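# Transfer top 96-well plate from rack K1 to nest N1

## Task

Take the top 96-well plate off the stack rack K1 and set it in plate nest N1, lying flat and seated within the nest's locating features, turned so its A1 well (the plate's clipped corner) is at the nest corner labelled A1. The plate underneath must stay in K1 undisturbed. The result only counts if it holds without the robot, so release the plate and pull the gripper away before finishing.

## Robot and tools

Robot: two arms, left_arm and right_arm, each with a parallel two-finger gripper. The idle arm may be parked out of the way. Do not let the arms collide or press on each other.

Frame: one shared scene frame. Origin on the table surface midway between the arms; +z up; +x pointing out over the table; left_arm sits toward +y. The arm names do not correspond to image sides. Positions are metres; orientations are unit quaternions written w first (qw, qx, qy, qz). In the gripper's own frame the fingers extend along +z and close along y. The reported end_effector_position is the point between the pads when shut; closed fingertips reach about 33 mm past it, open ones about 9 mm. While closing, the tips advance roughly 24 mm further from the arm, so keep that clearance above surfaces. Reported hand positions can be slightly off, more so at long reach.

The row: every command row is 20 numbers covering both arms, even if one arm is idle. Order: left x, y, z, qw, qx, qy, qz, left gripper position, force_limit, speed; then the same ten for the right arm. x, y, z and the quaternion are an absolute target pose for that gripper in the scene frame. To hold an arm still, resend its last reported pose exactly and repeat its three gripper numbers (a 0 there is an actual command, not a no-op). To keep an orientation steady, reuse your own target quaternion rather than the drifted reported one.

Gripper numbers, each in [-1, 1]: position +1 = fully open (140 mm), about -0.8 = pads touching, -1 = close until blocked. force_limit: grip force, roughly 14 N at -1, 60 N at 0, 107 N at +1 (for parts up to 40 mm). speed: finger speed, about 30 mm/s at -1, 140 at 0, 250 at +1. To tighten an existing grip, raise force_limit and nudge position (e.g. -1 to -0.98).

execute_actions(actions): a list of up to 15 actions; each action is a list of 1 to 15 rows, one row per 1/30 s step, the last row repeated to fill 15 steps. An empty list just returns the current state and images. Each target must lie within 0.6 m of that gripper's current position along each of its axes, or the action is rejected for both arms; a malformed action or failing first action rejects the whole call. Per control step the commanded pose is clipped to 70 mm and 16 degrees from the measured pose, so distant targets take several actions; after an action the arm stops at its last clipped pose. Position takes priority over orientation when both cannot be met.

move(target, speed, blocking): target is one 20-number row (absolute poses plus gripper numbers, which are sent at once). Each gripper travels a straight line to its pose, all finishing together, in 0.5 to 10 s; longer paths are cut off at 10 s. speed is path top speed in m/s, 0.002 to 0.5 (default 0.25); rotation is capped at twice that in rad/s. Moves do not avoid obstacles; grippers may lag, stray or overshoot speed, particularly with a near-straight arm. Faster motion and targets set deeper past a contact mean harder impacts. blocking=false returns after 0.5 s while the arm keeps going; then use wait or stop before sending new rows or moves. The result adds a move: line giving the outcome (done, off_target, moving, held, fault) and any limits (paced = pose clipped; held = some steps blocked, after which the arm may jump fast), plus each gripper's distance from its target.

wait(seconds): 0 to 10; the arms keep their last command; returns early if a running move ends. stop(): brakes a running move (needs stopping distance); fingers continue. zoom_image(camera, region): camera is cam_high, cam_left_wrist or cam_right_wrist (each 504x504); region [x0, y0, x1, y1] in pixels from the top-left, at most 504 by 504. finished_scene(scene): pass the current scene number to end it; irreversible, and the goal must already hold.

Results: left_arm and right_arm poses; Hand target lines (the pose each arm is currently driven toward); object_status (0 moving, 1 blocked while opening, 2 blocked while closing, i.e. grasped, 3 reached the commanded position or pads met); position_measured in counts (3 open, 230 pads meeting, non-linear); joint positions, torques and estimated external torques; camera images and calibration lines for any changed camera. A pose unreachable line means the clearance check altered or blocked that arm's command. Joint limits (rad): waist ±2.744, shoulder ±1.784, upper arm roll ±2.901, elbow -3.042 to -0.152, forearm roll ±2.807, wrist pitch 0.544 to 4.517, wrist roll ±3.016. Load limits (N m): waist 35, shoulder 35, upper arm roll 32, elbow 30, forearm roll 12, wrist pitch 12, wrist roll 12, held weight included. Reaching one triggers a TORQUE FAULT: the arm halts 10 s and drops the rest of the call. Sustained loads heat motors; MOTOR HOT warns, and an OVER-TEMPERATURE FAULT brakes the arm until cooled.

Cautions: confirm object_status 2 before lifting; grip firmly since brief external tugs on held parts may occur. Lift the top plate straight up clear of the lower one without dragging it, lower gently into N1, avoid slams and hard pushes, and never knock anything off the table, which ends the scene. The simulation keeps running while you compose replies; the robot holds its last command meanwhile. Less robot time and smoother, lower-effort motion are preferred.

Each tool is called after "Emit:" in YAML: its name, and indented under it one key for each argument.

## Session

Emit:
execute_actions:
  actions: []

Emit:
zoom_image:
  camera: "cam_high"
  region: [0,0,504,504]

Scene clock: 0.00 s.
left_arm: end_effector_position=(+0.4912, +0.3129, +0.4140) position_measured=3 object_status=3 end_effector_quat_wxyz=(+0.008, +0.883, -0.469, -0.004) | right_arm: end_effector_position=(+0.2561, +0.0374, +0.2349) position_measured=3 object_status=3 end_effector_quat_wxyz=(-0.034, +0.976, -0.148, -0.156)
Joint positions: left_arm=[ 0.016 -0.002 -0.005 -1.568 -0.013  1.555 -0.789] | right_arm=[ 0.937 -0.104 -0.028 -2.155  0.306  1.901 -0.611]
Joint velocities: left_arm=[-0.001  0.     0.001  0.001 -0.     0.001 -0.   ] | right_arm=[-0.001 -0.001  0.001 -0.    -0.001  0.    -0.002]
Joint torques (N m, as the joint torque sensors report them, + toward a larger angle): no reading
External joint torques (N m, as the arm's controller estimates them; a push from outside toward a larger angle lowers the number): no reading
Hand target (left_arm): +0.491, +0.313, +0.414; +0.008, +0.883, -0.469, -0.004
Hand target (right_arm): +0.256, +0.037, +0.235; -0.034, +0.976, -0.148, -0.156

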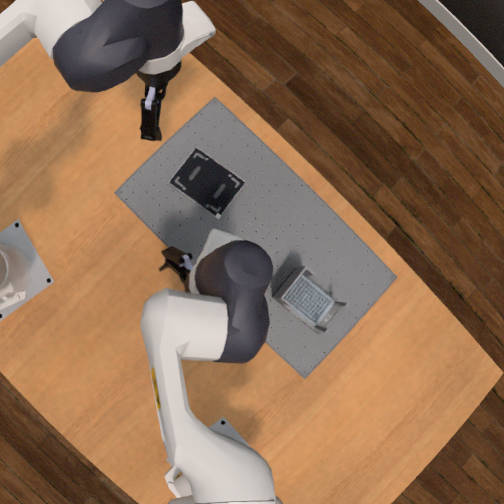

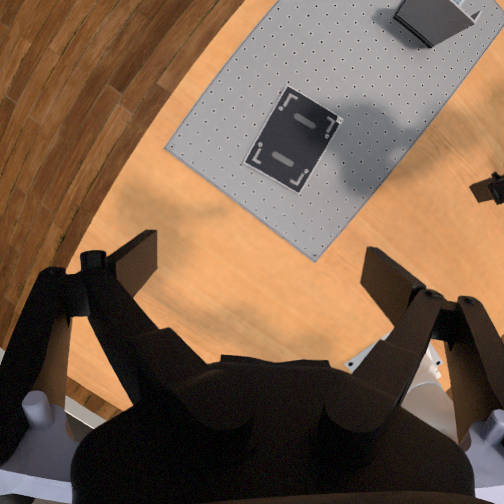

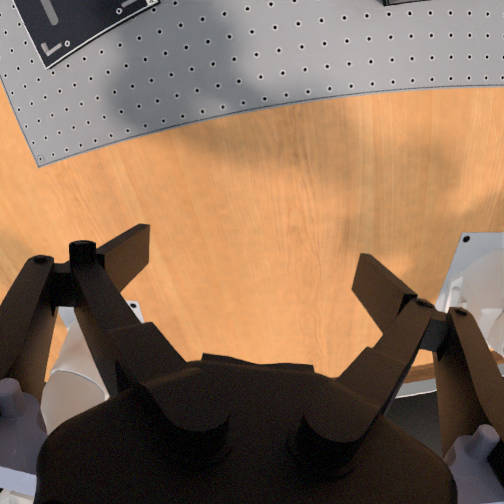

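Region (0, 0, 504, 504) of cam_high's 504x504 image, scaled by 1.000.

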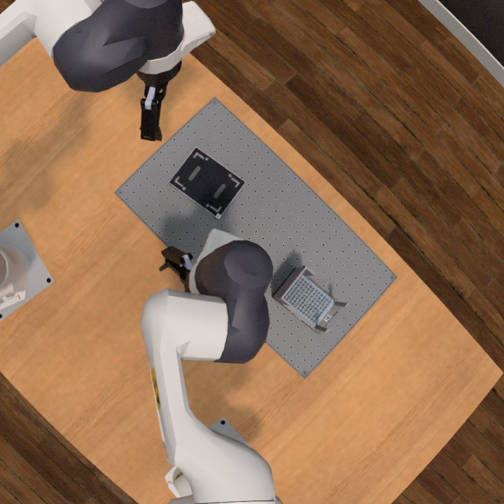

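Emit:
zoom_image:
  camera: "cam_high"
  region: [260,250,360,350]

Emit:
zoom_image:
  camera: "cam_high"
  region: [160,135,260,235]

Emit:
zoom_image:
  camera: "cam_left_wrist"
  region: [380,0,500,70]

Region (260, 250, 360, 350) of cam_high's 504x504 image, scaled by 5.040, with more detail than that image has.

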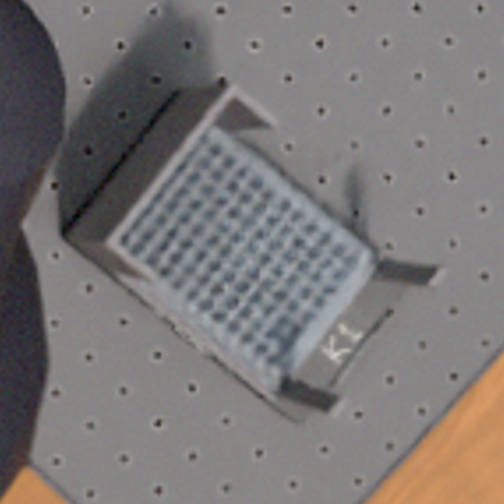

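Region (160, 135, 260, 235) of cam_high's 504x504 image, scaled by 5.040, with more detail than that image has.

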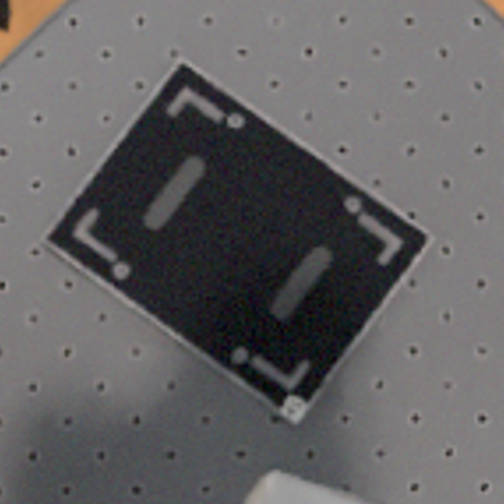

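Region (380, 0, 500, 70) of cam_left_wrist's 504x504 image, scaled by 4.200, with more detail than that image has; it fills the top 294 rows of this view, and the rest is white.

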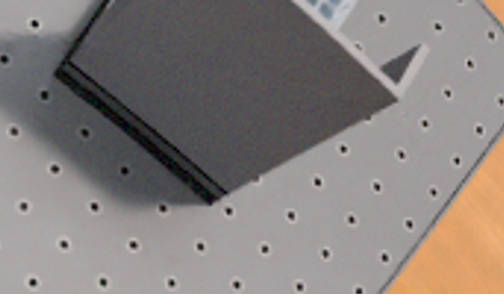

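Emit:
move:
  target: [0.495,0.3,0.2,0,0.755,-0.656,0,1,0,0,0.2,-0.55,0.3,0,1,0,0,1,0,0]
  speed: 0.4

Emit:
zoom_image:
  camera: "cam_left_wrist"
  region: [130,60,370,300]

Emit:
move:
  target: [0.458,-0.11,0.24,0,0.755,-0.656,0,1,0,0,0.2,-0.55,0.3,0,1,0,0,1,0,0]
  speed: 0.4

Emit:
zoom_image:
  camera: "cam_left_wrist"
  region: [130,60,370,300]

Scene clock: 13.97 s.
left_arm: end_effector_position=(+0.4961, +0.3020, +0.1997) position_measured=3 object_status=3 end_effector_quat_wxyz=(-0.001, +0.761, -0.649, -0.002) | right_arm: end_effector_position=(+0.2026, -0.5556, +0.2999) position_measured=3 object_status=3 end_effector_quat_wxyz=(+0.004, +1.000, -0.008, +0.004)
Joint positions: left_arm=[ 0.     0.049 -0.016 -2.06   0.005  2.106 -0.382] | right_arm=[ 0.619 -1.311 -0.719 -2.519 -0.718  1.36  -1.472]
Joint velocities: left_arm=[-0.     0.    -0.    -0.001  0.     0.002  0.014] | right_arm=[ 0.002 -0.003 -0.     0.    -0.005 -0.009 -0.023]
Joint torques (N m, as the joint torque sensors report them, + toward a larger angle): left_arm=[ -0.3  -35.97  -0.63  22.09   0.23   2.86   0.34] | right_arm=[ 1.79 12.05 15.07 17.39 -0.17  2.35 -0.32]
External joint torques (N m, as the arm's controller estimates them; a push from outside toward a larger angle lowers the number): left_arm=[-0.27 -2.89 -0.61 -1.54 -0.46  0.36  0.34] | right_arm=[ 1.93 -0.42 -0.81  0.86 -0.99 -0.19 -0.32]
Hand target (left_arm): +0.496, +0.301, +0.200; -0.001, +0.757, -0.653, -0.001
Hand target (right_arm): +0.202, -0.557, +0.300; +0.004, +1.000, -0.000, +0.003
Off the commanded pose (left_arm): 0.002 m, 1 deg.
Off the commanded pose (right_arm): 0.006 m, 1 deg.
move: off_target (right_arm)
camera_calibration (this result's frames):
cam_left_wrist: T_world_to_cam=[[-0.973506, -0.22861, 0.00478881, 0.556387], [-0.216227, 0.927184, 0.305901, -0.228382], [-0.0743721, 0.296761, -0.952051, 0.327684], [0, 0, 0, 1]] pos_world=[0.516634, 0.241704, 0.37917]
cam_right_wrist: T_world_to_cam=[[0.111082, -0.993802, 0.00430473, -0.571513], [-0.952716, -0.105255, 0.285049, 0.0578448], [-0.282829, -0.0357651, -0.958503, 0.514273], [0, 0, 0, 1]] pos_world=[0.264046, -0.543489, 0.478904]

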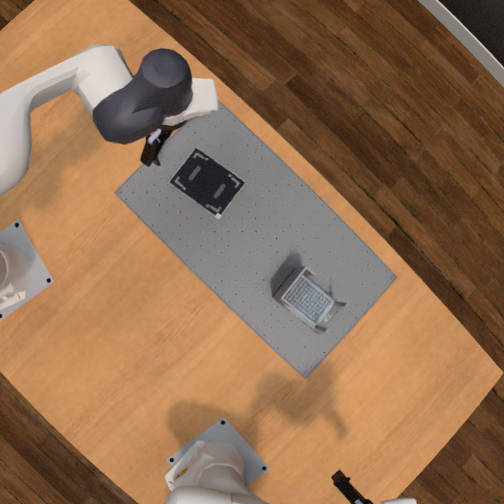

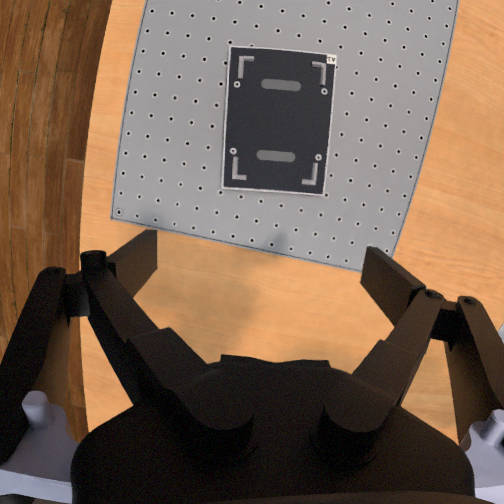

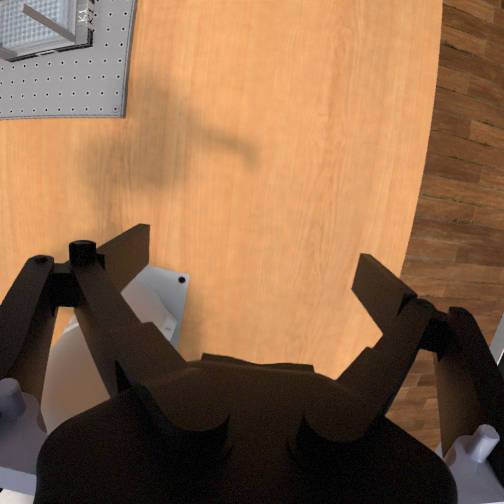

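Region (130, 60, 370, 300) of cam_left_wrist's 504x504 image, scaled by 2.100, with more detail than that image has.

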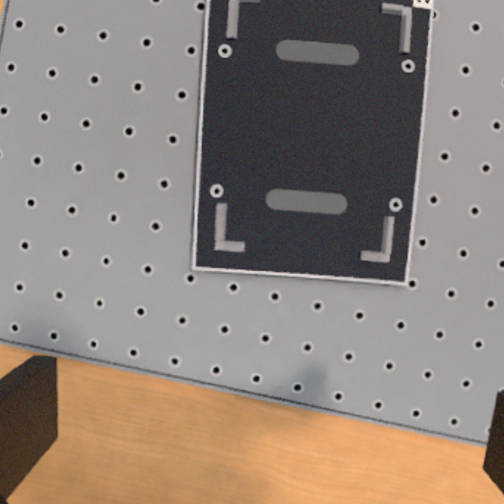

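Scene clock: 16.00 s.
left_arm: end_effector_position=(+0.4628, -0.1080, +0.2414) position_measured=3 object_status=3 end_effector_quat_wxyz=(-0.001, +0.749, -0.662, -0.001) | right_arm: end_effector_position=(+0.2003, -0.5521, +0.3001) position_measured=3 object_status=3 end_effector_quat_wxyz=(+0.001, +1.000, -0.005, +0.001)
Joint positions: left_arm=[-0.523  0.657 -0.127 -1.06   0.08   1.71  -0.963] | right_arm=[ 0.621 -1.315 -0.715 -2.521 -0.709  1.352 -1.472]
Joint velocities: left_arm=[-0.001  0.002  0.001  0.005 -0.001 -0.017 -0.023] | right_arm=[ 0.     0.    -0.    -0.001 -0.     0.     0.001]
Joint torques (N m, as the joint torque sensors report them, + toward a larger angle): left_arm=[ -1.05 -53.24  -0.57  24.7    0.15   2.06  -0.27] | right_arm=[ 2.28 12.1  17.54 15.75  1.62  2.31 -0.23]
External joint torques (N m, as the arm's controller estimates them; a push from outside toward a larger angle lowers the number): left_arm=[-0.93 -1.84  0.9   0.5  -0.68 -0.46 -0.28] | right_arm=[ 2.29 -0.46  1.79 -0.63  0.78 -0.21 -0.23]
Hand target (left_arm): +0.461, -0.107, +0.241; -0.000, +0.754, -0.657, -0.004
Hand target (right_arm): +0.200, -0.550, +0.300; -0.000, +1.000, +0.000, +0.000
Off the commanded pose (left_arm): 0.005 m, 1 deg.
Off the commanded pose (right_arm): 0.002 m, 1 deg.
move: off_target (left_arm)
camera_calibration (this result's frames):
cam_left_wrist: T_world_to_cam=[[-0.9809, -0.194471, 0.0040304, 0.437302], [-0.184003, 0.934422, 0.304957, 0.117896], [-0.0630713, 0.298391, -0.952358, 0.481624], [0, 0, 0, 1]] pos_world=[0.481019, -0.168834, 0.420963]
cam_right_wrist: T_world_to_cam=[[0.116392, -0.993201, -0.00230864, -0.566479], [-0.950624, -0.112075, 0.289401, 0.0505154], [-0.287692, -0.0314893, -0.957205, 0.516798], [0, 0, 0, 1]] pos_world=[0.262633, -0.540692, 0.478755]

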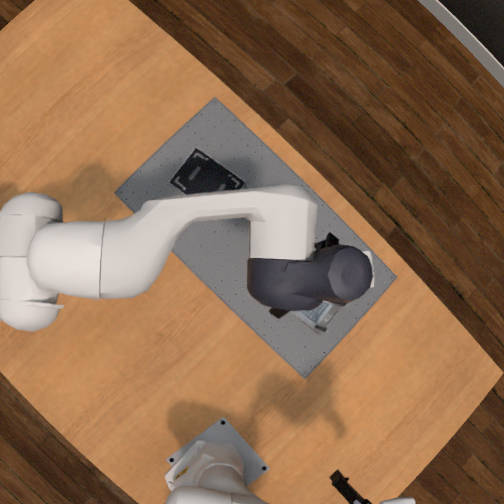

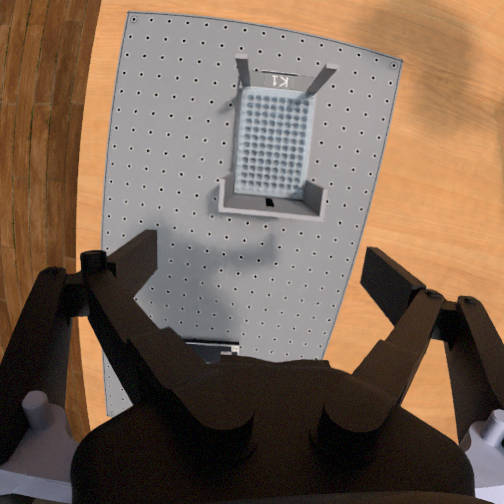

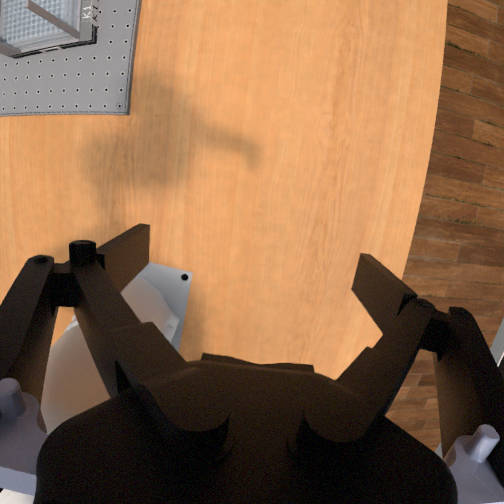

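Region (130, 60, 370, 300) of cam_left_wrist's 504x504 image, scaled by 2.100, with more detail than that image has.

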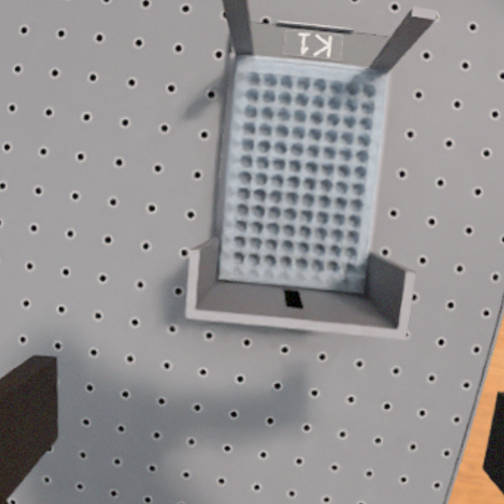

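Emit:
zoom_image:
  camera: "cam_left_wrist"
  region: [225,75,325,125]

Emit:
zoom_image:
  camera: "cam_left_wrist"
  region: [220,165,320,215]

Emit:
zoom_image:
  camera: "cam_right_wrist"
  region: [0,0,120,70]

Region (225, 75, 325, 125) of cam_left_wrist's 504x504 image, scaled by 5.040, with more detail than that image has.

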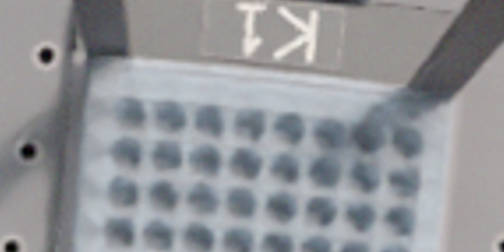

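Region (220, 165, 320, 215) of cam_left_wrist's 504x504 image, scaled by 5.040, with more detail than that image has.

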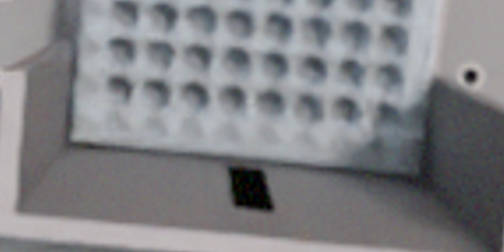

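Region (0, 0, 120, 70) of cam_right_wrist's 504x504 image, scaled by 4.200, with more detail than that image has; it fills the top 294 rows of this view, and the rest is white.

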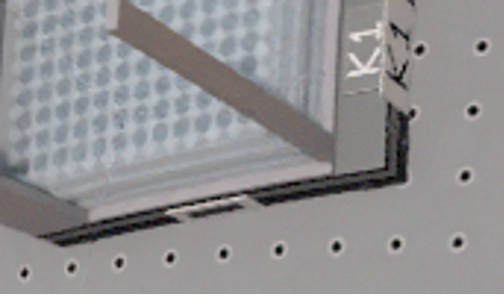

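Emit:
move:
  target: [0.454,-0.189,0.22,0,0.745,-0.667,0,0.65,0,0,0.2,-0.55,0.3,0,1,0,0,1,0,0]

Emit:
move:
  target: [0.454,-0.189,0.12,0,0.745,-0.667,0,0.65,0,0,0.2,-0.55,0.3,0,1,0,0,1,0,0]
  speed: 0.1

Emit:
zoom_image:
  camera: "cam_left_wrist"
  region: [140,100,380,340]

Scene clock: 33.80 s.
left_arm: end_effector_position=(+0.4559, -0.1883, +0.2207) position_measured=47 object_status=3 end_effector_quat_wxyz=(+0.004, +0.742, -0.670, +0.022) | right_arm: end_effector_position=(+0.2003, -0.5519, +0.3000) position_measured=3 object_status=3 end_effector_quat_wxyz=(+0.001, +1.000, -0.005, +0.001)
Joint positions: left_arm=[-0.642  1.014 -0.112 -0.501  0.095  1.556 -1.004] | right_arm=[ 0.621 -1.315 -0.715 -2.521 -0.709  1.352 -1.472]
Joint velocities: left_arm=[ 0.001  0.002  0.002 -0.002 -0.001 -0.011 -0.004] | right_arm=[-0.     0.001  0.    -0.    -0.001 -0.    -0.001]
Joint torques (N m, as the joint torque sensors report them, + toward a larger angle): left_arm=[ -0.87 -59.47  -0.32  23.78   0.36   2.25  -0.19] | right_arm=[ 1.73 12.02 17.98 15.5   1.52  2.38 -0.19]
External joint torques (N m, as the arm's controller estimates them; a push from outside toward a larger angle lowers the number): left_arm=[-1.   -2.71  0.16  0.52 -0.49 -0.38 -0.19] | right_arm=[ 1.73 -0.56  2.22 -0.9   0.68 -0.14 -0.19]
Hand target (left_arm): +0.455, -0.187, +0.220; +0.003, +0.744, -0.667, +0.019
Hand target (right_arm): +0.200, -0.550, +0.300; -0.000, +1.000, +0.000, -0.000
Off the commanded pose (left_arm): 0.002 m, 3 deg.
Off the commanded pose (right_arm): 0.002 m, 1 deg.
elbow stopped short (left arm): the move would have taken joint 4 (elbow) straighter than the controller allows; a more bent joint 4 avoids this.
move: off_target (left_arm)
camera_calibration (this result's frames):
cam_left_wrist: T_world_to_cam=[[-0.984545, -0.1743, -0.0170533, 0.425147], [-0.172549, 0.948748, 0.264771, 0.204325], [-0.0299703, 0.263621, -0.964161, 0.466347], [0, 0, 0, 1]] pos_world=[0.467809, -0.242689, 0.402785]
cam_right_wrist: T_world_to_cam=[[0.116836, -0.993148, -0.00236413, -0.566408], [-0.950496, -0.112508, 0.289654, 0.0501508], [-0.287935, -0.031595, -0.957129, 0.516701], [0, 0, 0, 1]] pos_world=[0.262622, -0.540559, 0.478684]

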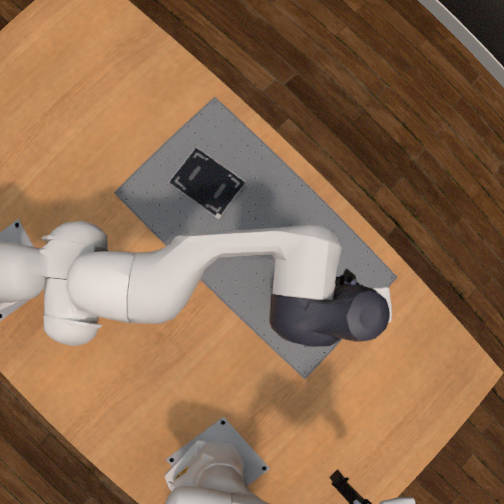

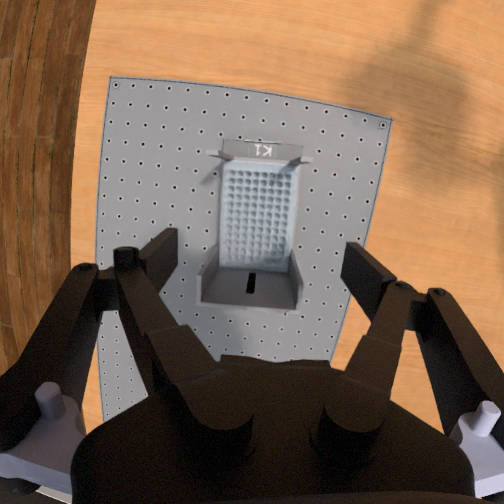

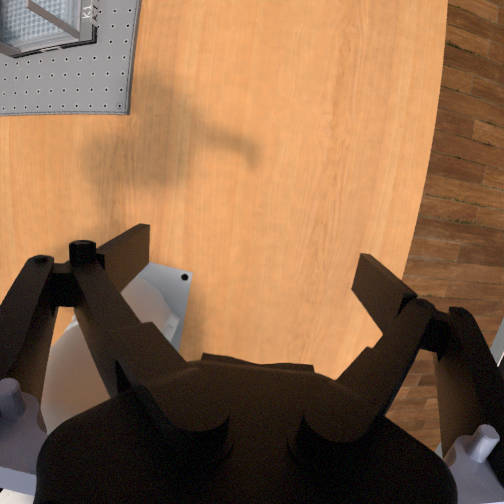

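Scene clock: 35.33 s.
left_arm: end_effector_position=(+0.4517, -0.1898, +0.1195) position_measured=47 object_status=3 end_effector_quat_wxyz=(+0.000, +0.743, -0.669, -0.002) | right_arm: end_effector_position=(+0.2003, -0.5519, +0.3000) position_measured=3 object_status=3 end_effector_quat_wxyz=(+0.001, +1.000, -0.005, +0.001)
Joint positions: left_arm=[-0.634  1.012 -0.111 -0.754  0.095  1.758 -1.02 ] | right_arm=[ 0.621 -1.315 -0.715 -2.521 -0.709  1.352 -1.472]
Joint velocities: left_arm=[-0.001 -0.001 -0.001 -0.    -0.     0.012 -0.003] | right_arm=[ 0.001  0.001  0.     0.001 -0.     0.    -0.   ]
Joint torques (N m, as the joint torque sensors report them, + toward a larger angle): left_arm=[  0.64 -61.99  -0.38  23.1    0.69   2.89  -0.37] | right_arm=[ 1.52 11.85 17.75 15.74  1.51  2.38 -0.17]
External joint torques (N m, as the arm's controller estimates them; a push from outside toward a larger angle lowers the number): left_arm=[ 0.86 -3.85  0.77 -1.4  -0.13  0.35 -0.37] | right_arm=[ 1.42 -0.81  1.93 -0.65  0.66 -0.16 -0.17]
Hand target (left_arm): +0.454, -0.189, +0.120; -0.000, +0.746, -0.666, -0.000
Hand target (right_arm): +0.200, -0.550, +0.300; -0.000, +1.000, +0.000, -0.000
Off the commanded pose (left_arm): 0.003 m, 0 deg.
Off the commanded pose (right_arm): 0.002 m, 1 deg.
move: done
camera_calibration (this result's frames):
cam_left_wrist: T_world_to_cam=[[-0.984389, -0.175883, 0.00653068, 0.415766], [-0.165523, 0.937745, 0.305345, 0.221775], [-0.0598292, 0.299498, -0.952219, 0.387967], [0, 0, 0, 1]] pos_world=[0.469196, -0.251038, 0.298997]
cam_right_wrist: T_world_to_cam=[[0.116906, -0.99314, -0.00237423, -0.566398], [-0.95048, -0.112577, 0.289679, 0.0501028], [-0.287959, -0.0316086, -0.957121, 0.516691], [0, 0, 0, 1]] pos_world=[0.262623, -0.54054, 0.478677]

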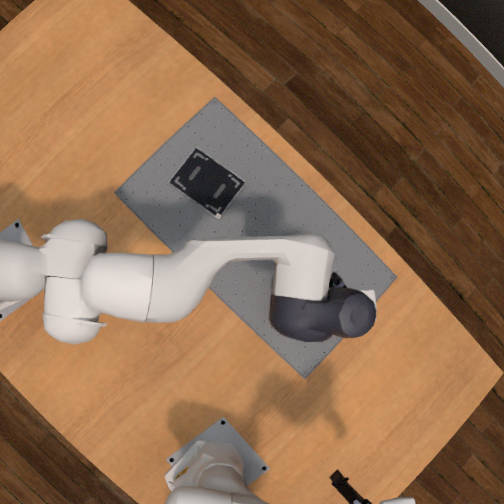

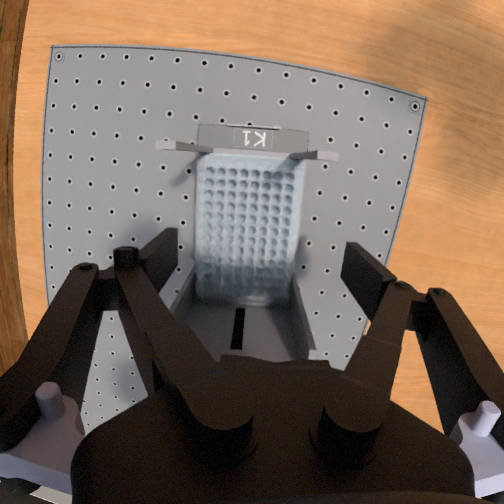

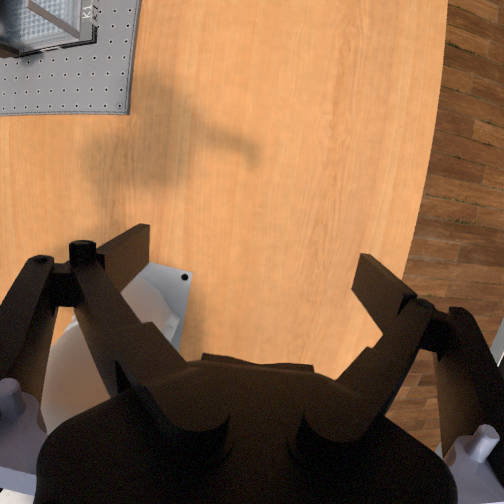

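Region (140, 100, 380, 340) of cam_left_wrist's 504x504 image, scaled by 2.100, with more detail than that image has.

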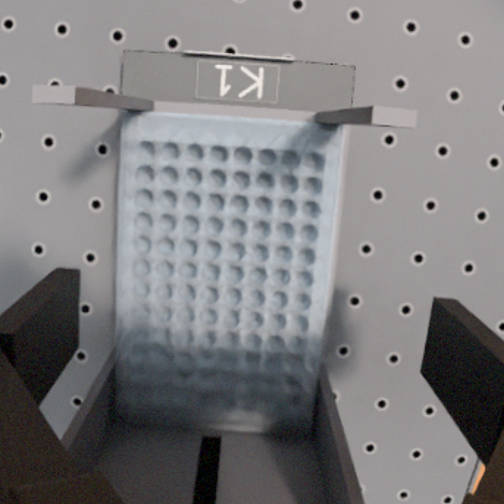

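Emit:
move:
  target: [0.463,-0.19,0.088,0,0.749,-0.663,0,0.5,-0.5,0,0.2,-0.55,0.3,0,1,0,0,1,0,0]
  speed: 0.05

Emit:
zoom_image:
  camera: "cam_left_wrist"
  region: [140,100,380,340]

Scene clock: 41.77 s.
left_arm: end_effector_position=(+0.4604, -0.1901, +0.0873) position_measured=66 object_status=3 end_effector_quat_wxyz=(+0.001, +0.747, -0.665, -0.002) | right_arm: end_effector_position=(+0.2003, -0.5519, +0.3000) position_measured=3 object_status=3 end_effector_quat_wxyz=(+0.001, +1.000, -0.004, +0.001)
Joint positions: left_arm=[-0.628  1.076 -0.107 -0.721  0.095  1.789 -1.021] | right_arm=[ 0.621 -1.315 -0.715 -2.521 -0.709  1.352 -1.472]
Joint velocities: left_arm=[-0.001 -0.001  0.001  0.016  0.     0.004 -0.001] | right_arm=[ 0.002  0.     0.001  0.001 -0.001 -0.     0.001]
Joint torques (N m, as the joint torque sensors report them, + toward a larger angle): left_arm=[  0.48 -60.82  -0.35  24.88   0.78   2.89  -0.22] | right_arm=[ 1.82 12.19 17.58 15.74  1.53  2.39 -0.2 ]
External joint torques (N m, as the arm's controller estimates them; a push from outside toward a larger angle lowers the number): left_arm=[ 0.66 -2.51  0.67  0.7  -0.03  0.4  -0.22] | right_arm=[ 1.81 -0.38  1.8  -0.71  0.69 -0.14 -0.2 ]
Hand target (left_arm): +0.463, -0.190, +0.088; +0.000, +0.749, -0.663, +0.000
Hand target (right_arm): +0.200, -0.550, +0.300; -0.000, +1.000, +0.000, -0.000
Off the commanded pose (left_arm): 0.003 m, 0 deg.
Off the commanded pose (right_arm): 0.002 m, 1 deg.
move: done
camera_calibration (this result's frames):
cam_left_wrist: T_world_to_cam=[[-0.982341, -0.186945, 0.00755624, 0.42139], [-0.175802, 0.936102, 0.304642, 0.237755], [-0.0640245, 0.297934, -0.952437, 0.359554], [0, 0, 0, 1]] pos_world=[0.478767, -0.25091, 0.266839]
cam_right_wrist: T_world_to_cam=[[0.117086, -0.993119, -0.00240041, -0.566369], [-0.950441, -0.112755, 0.28974, 0.0499794], [-0.288017, -0.031643, -0.957102, 0.51666], [0, 0, 0, 1]] pos_world=[0.262623, -0.540487, 0.478656]

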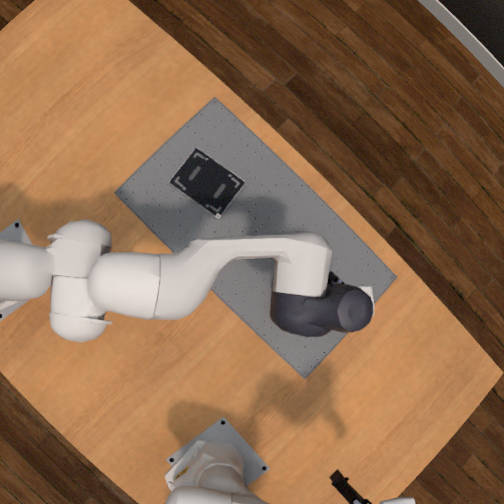

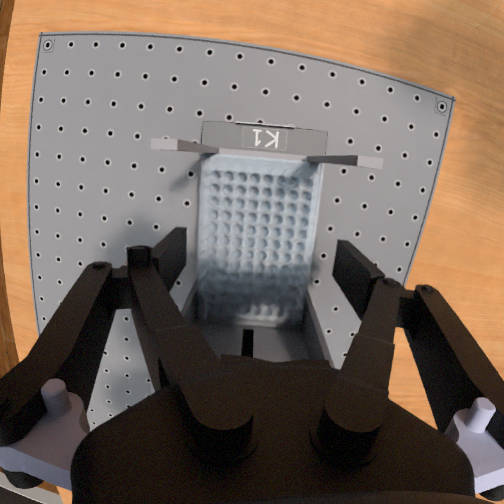

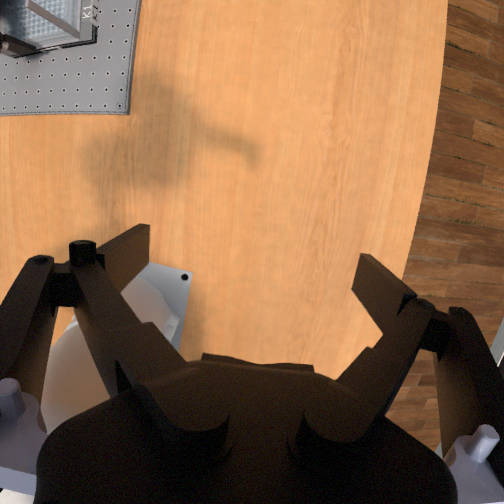

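Region (140, 100, 380, 340) of cam_left_wrist's 504x504 image, scaled by 2.100, with more detail than that image has.

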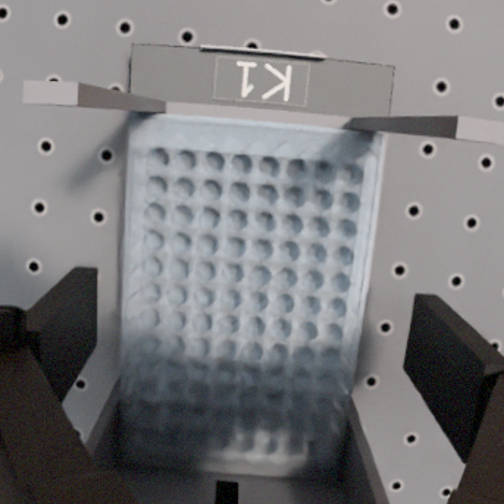

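Emit:
move:
  target: [0.467,-0.1895,0.079,0,0.749,-0.663,0,0.5,-0.5,0,0.2,-0.55,0.3,0,1,0,0,1,0,0]
  speed: 0.03

Emit:
move:
  target: [0.467,-0.1895,0.079,0,0.749,-0.663,0,0.1,-0.5,-1,0.2,-0.55,0.3,0,1,0,0,1,0,0]

Emit:
zoom_image:
  camera: "cam_left_wrist"
  region: [140,100,380,340]

Scene clock: 47.70 s.
left_arm: end_effector_position=(+0.4644, -0.1904, +0.0787) position_measured=66 object_status=3 end_effector_quat_wxyz=(+0.001, +0.748, -0.663, -0.001) | right_arm: end_effector_position=(+0.2003, -0.5519, +0.3000) position_measured=3 object_status=3 end_effector_quat_wxyz=(+0.001, +1.000, -0.004, +0.001)
Joint positions: left_arm=[-0.626  1.105 -0.107 -0.691  0.095  1.79  -1.021] | right_arm=[ 0.621 -1.315 -0.715 -2.521 -0.709  1.352 -1.472]
Joint velocities: left_arm=[-0.001  0.002 -0.001  0.013  0.001 -0.    -0.001] | right_arm=[ 0.001 -0.     0.    -0.001  0.001 -0.001  0.001]
Joint torques (N m, as the joint torque sensors report them, + toward a larger angle): left_arm=[  0.79 -60.6   -0.16  25.14   1.08   2.63   0.12] | right_arm=[ 1.64 12.13 17.83 15.71  1.45  2.36 -0.12]
External joint torques (N m, as the arm's controller estimates them; a push from outside toward a larger angle lowers the number): left_arm=[ 0.94 -1.63  0.8   0.7   0.27  0.1   0.12] | right_arm=[ 1.54 -0.48  2.05 -0.62  0.59 -0.17 -0.12]
Hand target (left_arm): +0.467, -0.189, +0.079; +0.000, +0.749, -0.663, +0.000
Hand target (right_arm): +0.200, -0.550, +0.300; -0.000, +1.000, +0.000, -0.000
Off the commanded pose (left_arm): 0.003 m, 0 deg.
Off the commanded pose (right_arm): 0.002 m, 1 deg.
move: done
camera_calibration (this result's frames):
cam_left_wrist: T_world_to_cam=[[-0.981395, -0.191856, 0.00743843, 0.423925], [-0.180666, 0.935881, 0.302467, 0.243751], [-0.0649917, 0.295496, -0.953131, 0.351741], [0, 0, 0, 1]] pos_world=[0.482936, -0.250727, 0.258375]
cam_right_wrist: T_world_to_cam=[[0.117211, -0.993104, -0.00242135, -0.566347], [-0.950413, -0.112879, 0.289781, 0.0498923], [-0.288056, -0.0316642, -0.95709, 0.516638], [0, 0, 0, 1]] pos_world=[0.262621, -0.540451, 0.47864]

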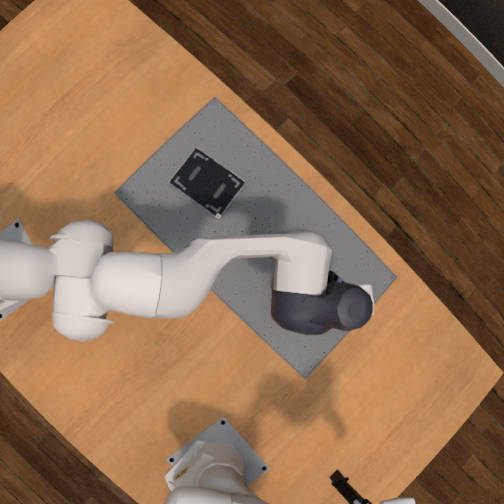

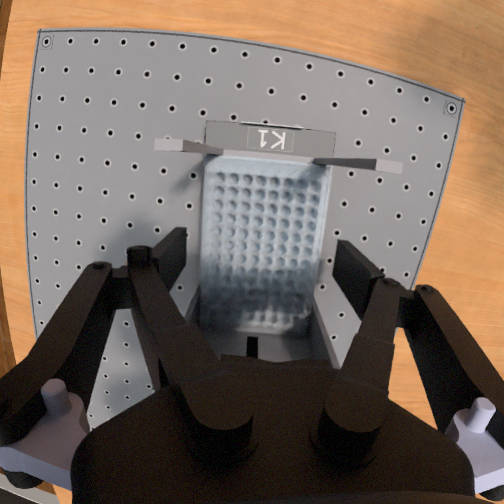

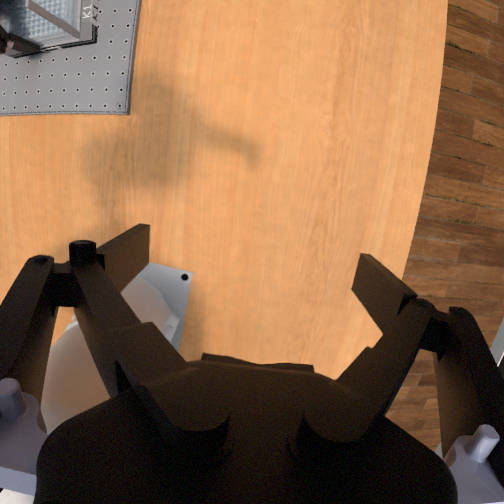

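Scene clock: 48.77 s.
left_arm: end_effector_position=(+0.4654, -0.1912, +0.0807) position_measured=108 object_status=2 end_effector_quat_wxyz=(+0.002, +0.748, -0.663, +0.001) | right_arm: end_effector_position=(+0.2003, -0.5518, +0.3000) position_measured=3 object_status=3 end_effector_quat_wxyz=(+0.001, +1.000, -0.004, +0.001)
Joint positions: left_arm=[-0.626  1.104 -0.107 -0.688  0.095  1.79  -1.021] | right_arm=[ 0.621 -1.315 -0.715 -2.521 -0.709  1.352 -1.472]
Joint velocities: left_arm=[-0.001  0.001  0.    -0.     0.     0.     0.001] | right_arm=[-0.    -0.001  0.    -0.    -0.    -0.001  0.   ]
Joint torques (N m, as the joint torque sensors report them, + toward a larger angle): left_arm=[  0.36 -60.47  -0.05  24.01   1.16   2.6    0.09] | right_arm=[ 1.29 12.28 17.84 15.55  1.51  2.38 -0.15]
External joint torques (N m, as the arm's controller estimates them; a push from outside toward a larger angle lowers the number): left_arm=[ 0.48 -1.8   0.87 -0.3   0.34  0.07  0.08] | right_arm=[ 1.31 -0.23  2.01 -0.88  0.66 -0.15 -0.15]
Hand target (left_arm): +0.467, -0.189, +0.079; +0.000, +0.749, -0.663, +0.000
Hand target (right_arm): +0.200, -0.550, +0.300; -0.000, +1.000, +0.000, -0.000
Off the commanded pose (left_arm): 0.003 m, 0 deg.
Off the commanded pose (right_arm): 0.002 m, 1 deg.
move: done
camera_calibration (this result's frames):
cam_left_wrist: T_world_to_cam=[[-0.981326, -0.192274, 0.00548698, 0.424786], [-0.181858, 0.9367, 0.299201, 0.245047], [-0.0626684, 0.292616, -0.954174, 0.352409], [0, 0, 0, 1]] pos_world=[0.483502, -0.250981, 0.26061]
cam_right_wrist: T_world_to_cam=[[0.117238, -0.993101, -0.00242611, -0.566342], [-0.950408, -0.112906, 0.289787, 0.0498749], [-0.288062, -0.0316683, -0.957088, 0.516634], [0, 0, 0, 1]] pos_world=[0.262621, -0.540443, 0.478637]

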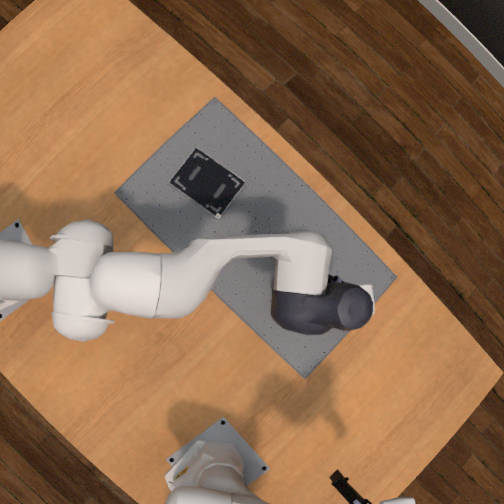

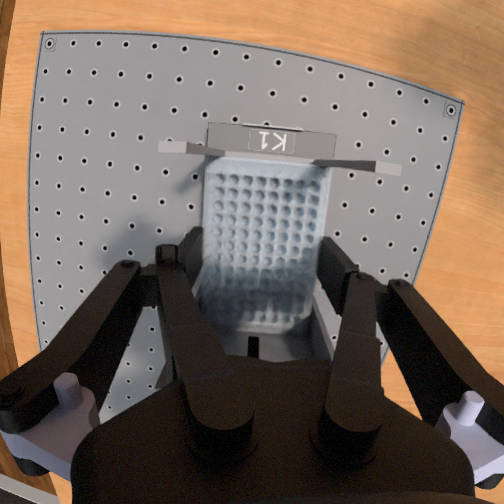

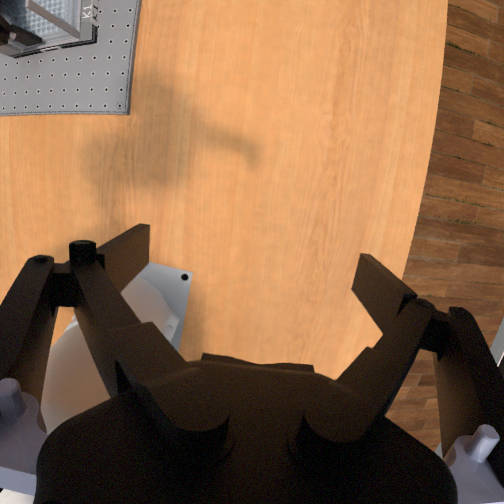

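Region (140, 100, 380, 340) of cam_left_wrist's 504x504 image, scaled by 2.100, with more detail than that image has.

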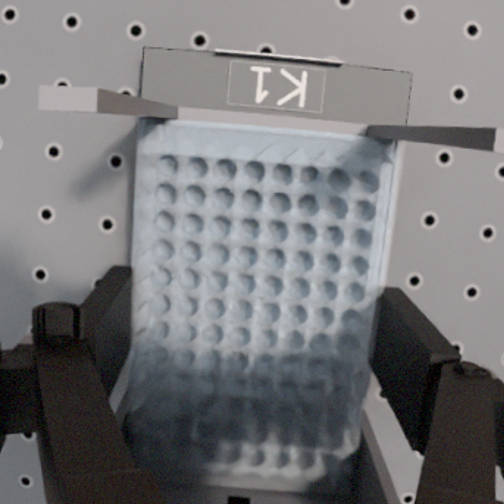

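Emit:
move:
  target: [0.466,-0.191,0.14,0,0.749,-0.663,0,-1,0,-1,0.2,-0.55,0.3,0,1,0,0,1,0,0]
  speed: 0.04

Emit:
zoom_image:
  camera: "cam_left_wrist"
  region: [140,100,380,340]

Scene clock: 53.53 s.
left_arm: end_effector_position=(+0.4652, -0.1905, +0.1372) position_measured=110 object_status=2 end_effector_quat_wxyz=(+0.002, +0.750, -0.661, +0.004) | right_arm: end_effector_position=(+0.2003, -0.5518, +0.2999) position_measured=3 object_status=3 end_effector_quat_wxyz=(+0.001, +1.000, -0.004, +0.001)
Joint positions: left_arm=[-0.637  1.128 -0.107 -0.502  0.095  1.636 -1.019] | right_arm=[ 0.621 -1.315 -0.715 -2.521 -0.709  1.352 -1.472]
Joint velocities: left_arm=[ 0.    -0.002 -0.002  0.    -0.001 -0.001  0.002] | right_arm=[-0.     0.    -0.001  0.    -0.001 -0.001 -0.001]
Joint torques (N m, as the joint torque sensors report them, + toward a larger angle): left_arm=[ -0.6  -62.81  -0.12  24.49   0.93   2.1    0.33] | right_arm=[ 1.72 12.38 17.73 16.04  1.45  2.38 -0.09]
External joint torques (N m, as the arm's controller estimates them; a push from outside toward a larger angle lowers the number): left_arm=[-0.72 -4.07  0.34  0.49  0.09 -0.46  0.33] | right_arm=[ 1.76 -0.17  1.97 -0.44  0.61 -0.14 -0.09]
Hand target (left_arm): +0.465, -0.190, +0.140; +0.001, +0.748, -0.664, +0.005
Hand target (right_arm): +0.200, -0.550, +0.300; -0.000, +1.000, +0.000, -0.000
Off the commanded pose (left_arm): 0.003 m, 1 deg.
Off the commanded pose (right_arm): 0.002 m, 1 deg.
elbow stopped short (left arm): the move would have taken joint 4 (elbow) straighter than the controller allows; a more bent joint 4 avoids this.
move: done
camera_calibration (this result's frames):
cam_left_wrist: T_world_to_cam=[[-0.980331, -0.197359, 0.00109006, 0.423639], [-0.188386, 0.937381, 0.292964, 0.231495], [-0.0588408, 0.286996, -0.956123, 0.40356], [0, 0, 0, 1]] pos_world=[0.482662, -0.249211, 0.317571]
cam_right_wrist: T_world_to_cam=[[0.117334, -0.99309, -0.00244253, -0.566325], [-0.950387, -0.113001, 0.289818, 0.0498085], [-0.288092, -0.0316841, -0.957079, 0.516617], [0, 0, 0, 1]] pos_world=[0.262619, -0.540414, 0.478624]

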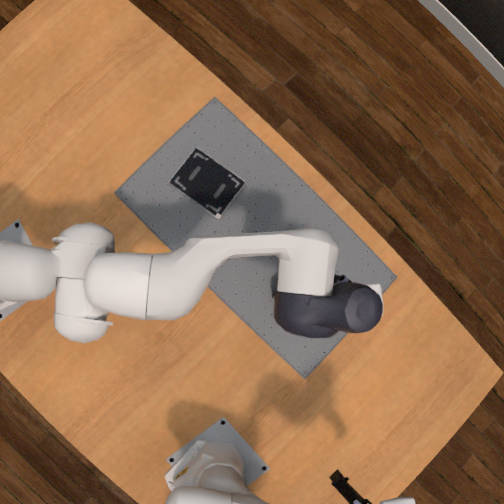

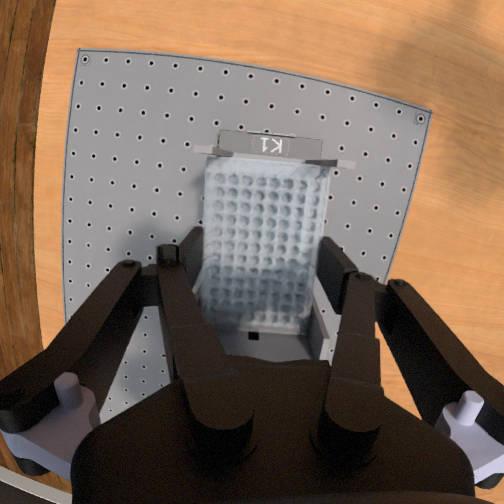

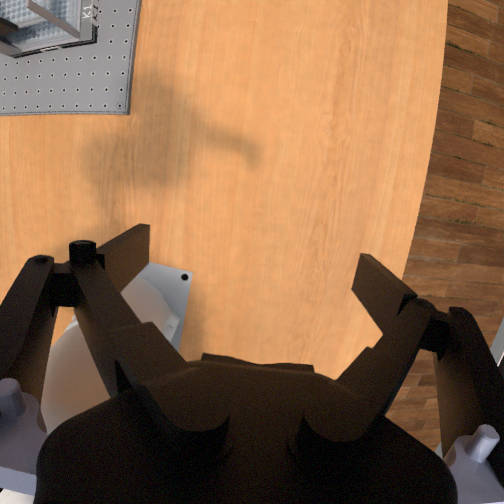

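Region (140, 100, 380, 340) of cam_left_wrist's 504x504 image, scaled by 2.100, with more detail than that image has.

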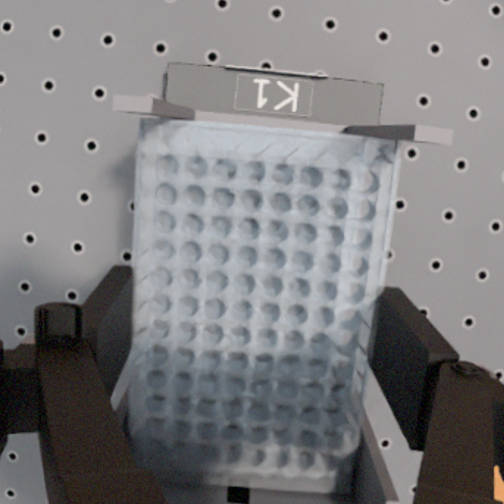

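Emit:
move:
  target: [0.466,-0.19,0.215,0.003,0.749,-0.663,0.035,-1,0,-1,0.2,-0.55,0.3,0,1,0,0,1,0,0]
  speed: 0.035

Emit:
zoom_image:
  camera: "cam_left_wrist"
  region: [180,120,360,220]

Emit:
zoom_image:
  camera: "cam_left_wrist"
  region: [180,270,340,360]

Scene clock: 60.50 s.
left_arm: end_effector_position=(+0.4660, -0.1912, +0.2148) position_measured=110 object_status=2 end_effector_quat_wxyz=(+0.002, +0.747, -0.664, +0.037) | right_arm: end_effector_position=(+0.2002, -0.5518, +0.2999) position_measured=3 object_status=3 end_effector_quat_wxyz=(+0.001, +1.000, -0.004, +0.001)
Joint positions: left_arm=[-0.63   0.944 -0.107 -0.65   0.095  1.664 -1.019] | right_arm=[ 0.622 -1.315 -0.715 -2.521 -0.709  1.352 -1.472]
Joint velocities: left_arm=[ 0.     0.    -0.    -0.006  0.    -0.002 -0.   ] | right_arm=[-0.    -0.     0.    -0.    -0.     0.    -0.001]
Joint torques (N m, as the joint torque sensors report them, + toward a larger angle): left_arm=[  0.78 -60.38  -0.99  22.71   0.44   2.32  -0.01] | right_arm=[ 1.92 12.15 17.48 15.6   1.51  2.3  -0.16]
External joint torques (N m, as the arm's controller estimates them; a push from outside toward a larger angle lowers the number): left_arm=[ 0.9  -3.79 -0.22 -1.26 -0.42 -0.4  -0.01] | right_arm=[ 1.92 -0.42  1.67 -0.83  0.66 -0.23 -0.16]
Hand target (left_arm): +0.466, -0.190, +0.215; +0.003, +0.748, -0.663, +0.035
Hand target (right_arm): +0.200, -0.550, +0.300; -0.000, +1.000, +0.000, -0.000
Off the commanded pose (left_arm): 0.001 m, 0 deg.
Off the commanded pose (right_arm): 0.002 m, 1 deg.
move: done
camera_calibration (this result's frames):
cam_left_wrist: T_world_to_cam=[[-0.98091, -0.190878, -0.0371719, 0.433934], [-0.19415, 0.950421, 0.242911, 0.225533], [-0.0110375, 0.245491, -0.969336, 0.450623], [0, 0, 0, 1]] pos_world=[0.474411, -0.242147, 0.39815]
cam_right_wrist: T_world_to_cam=[[0.117414, -0.99308, -0.0024561, -0.56631], [-0.95037, -0.113081, 0.289843, 0.0497535], [-0.288115, -0.0316974, -0.957071, 0.516602], [0, 0, 0, 1]] pos_world=[0.262618, -0.54039, 0.478613]

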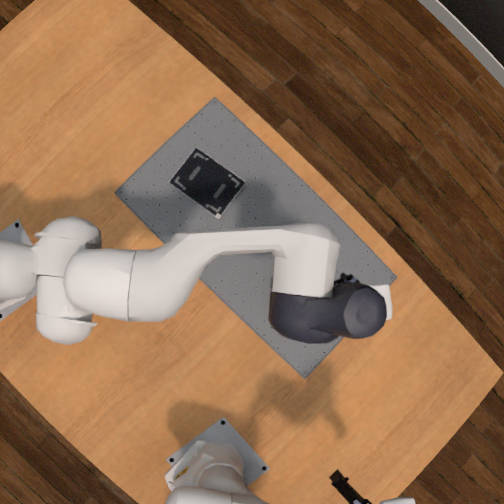

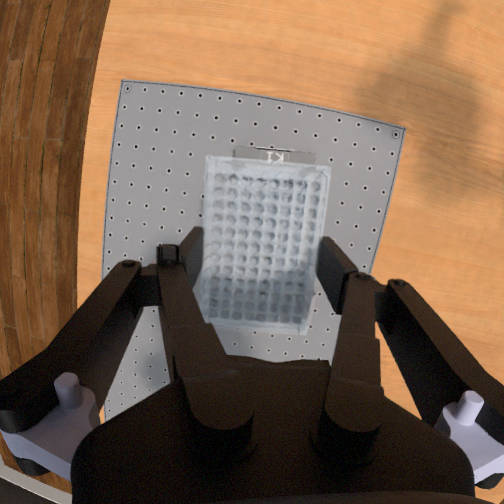

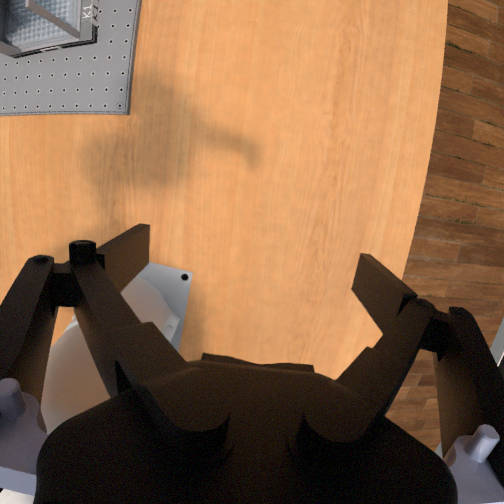

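Region (180, 120, 360, 220) of cam_left_wrist's 504x504 image, scaled by 2.800, with more detail than that image has.

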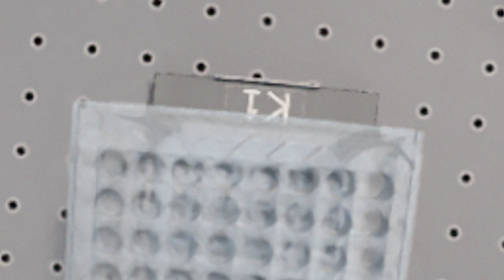

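Region (180, 270, 340, 360) of cam_left_wrist's 504x504 image, scaled by 3.150, with more detail than that image has; it fills the top 284 rows of this view, and the rest is white.

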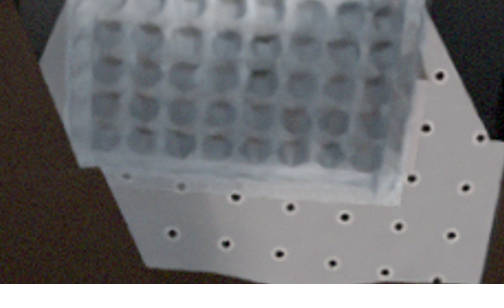

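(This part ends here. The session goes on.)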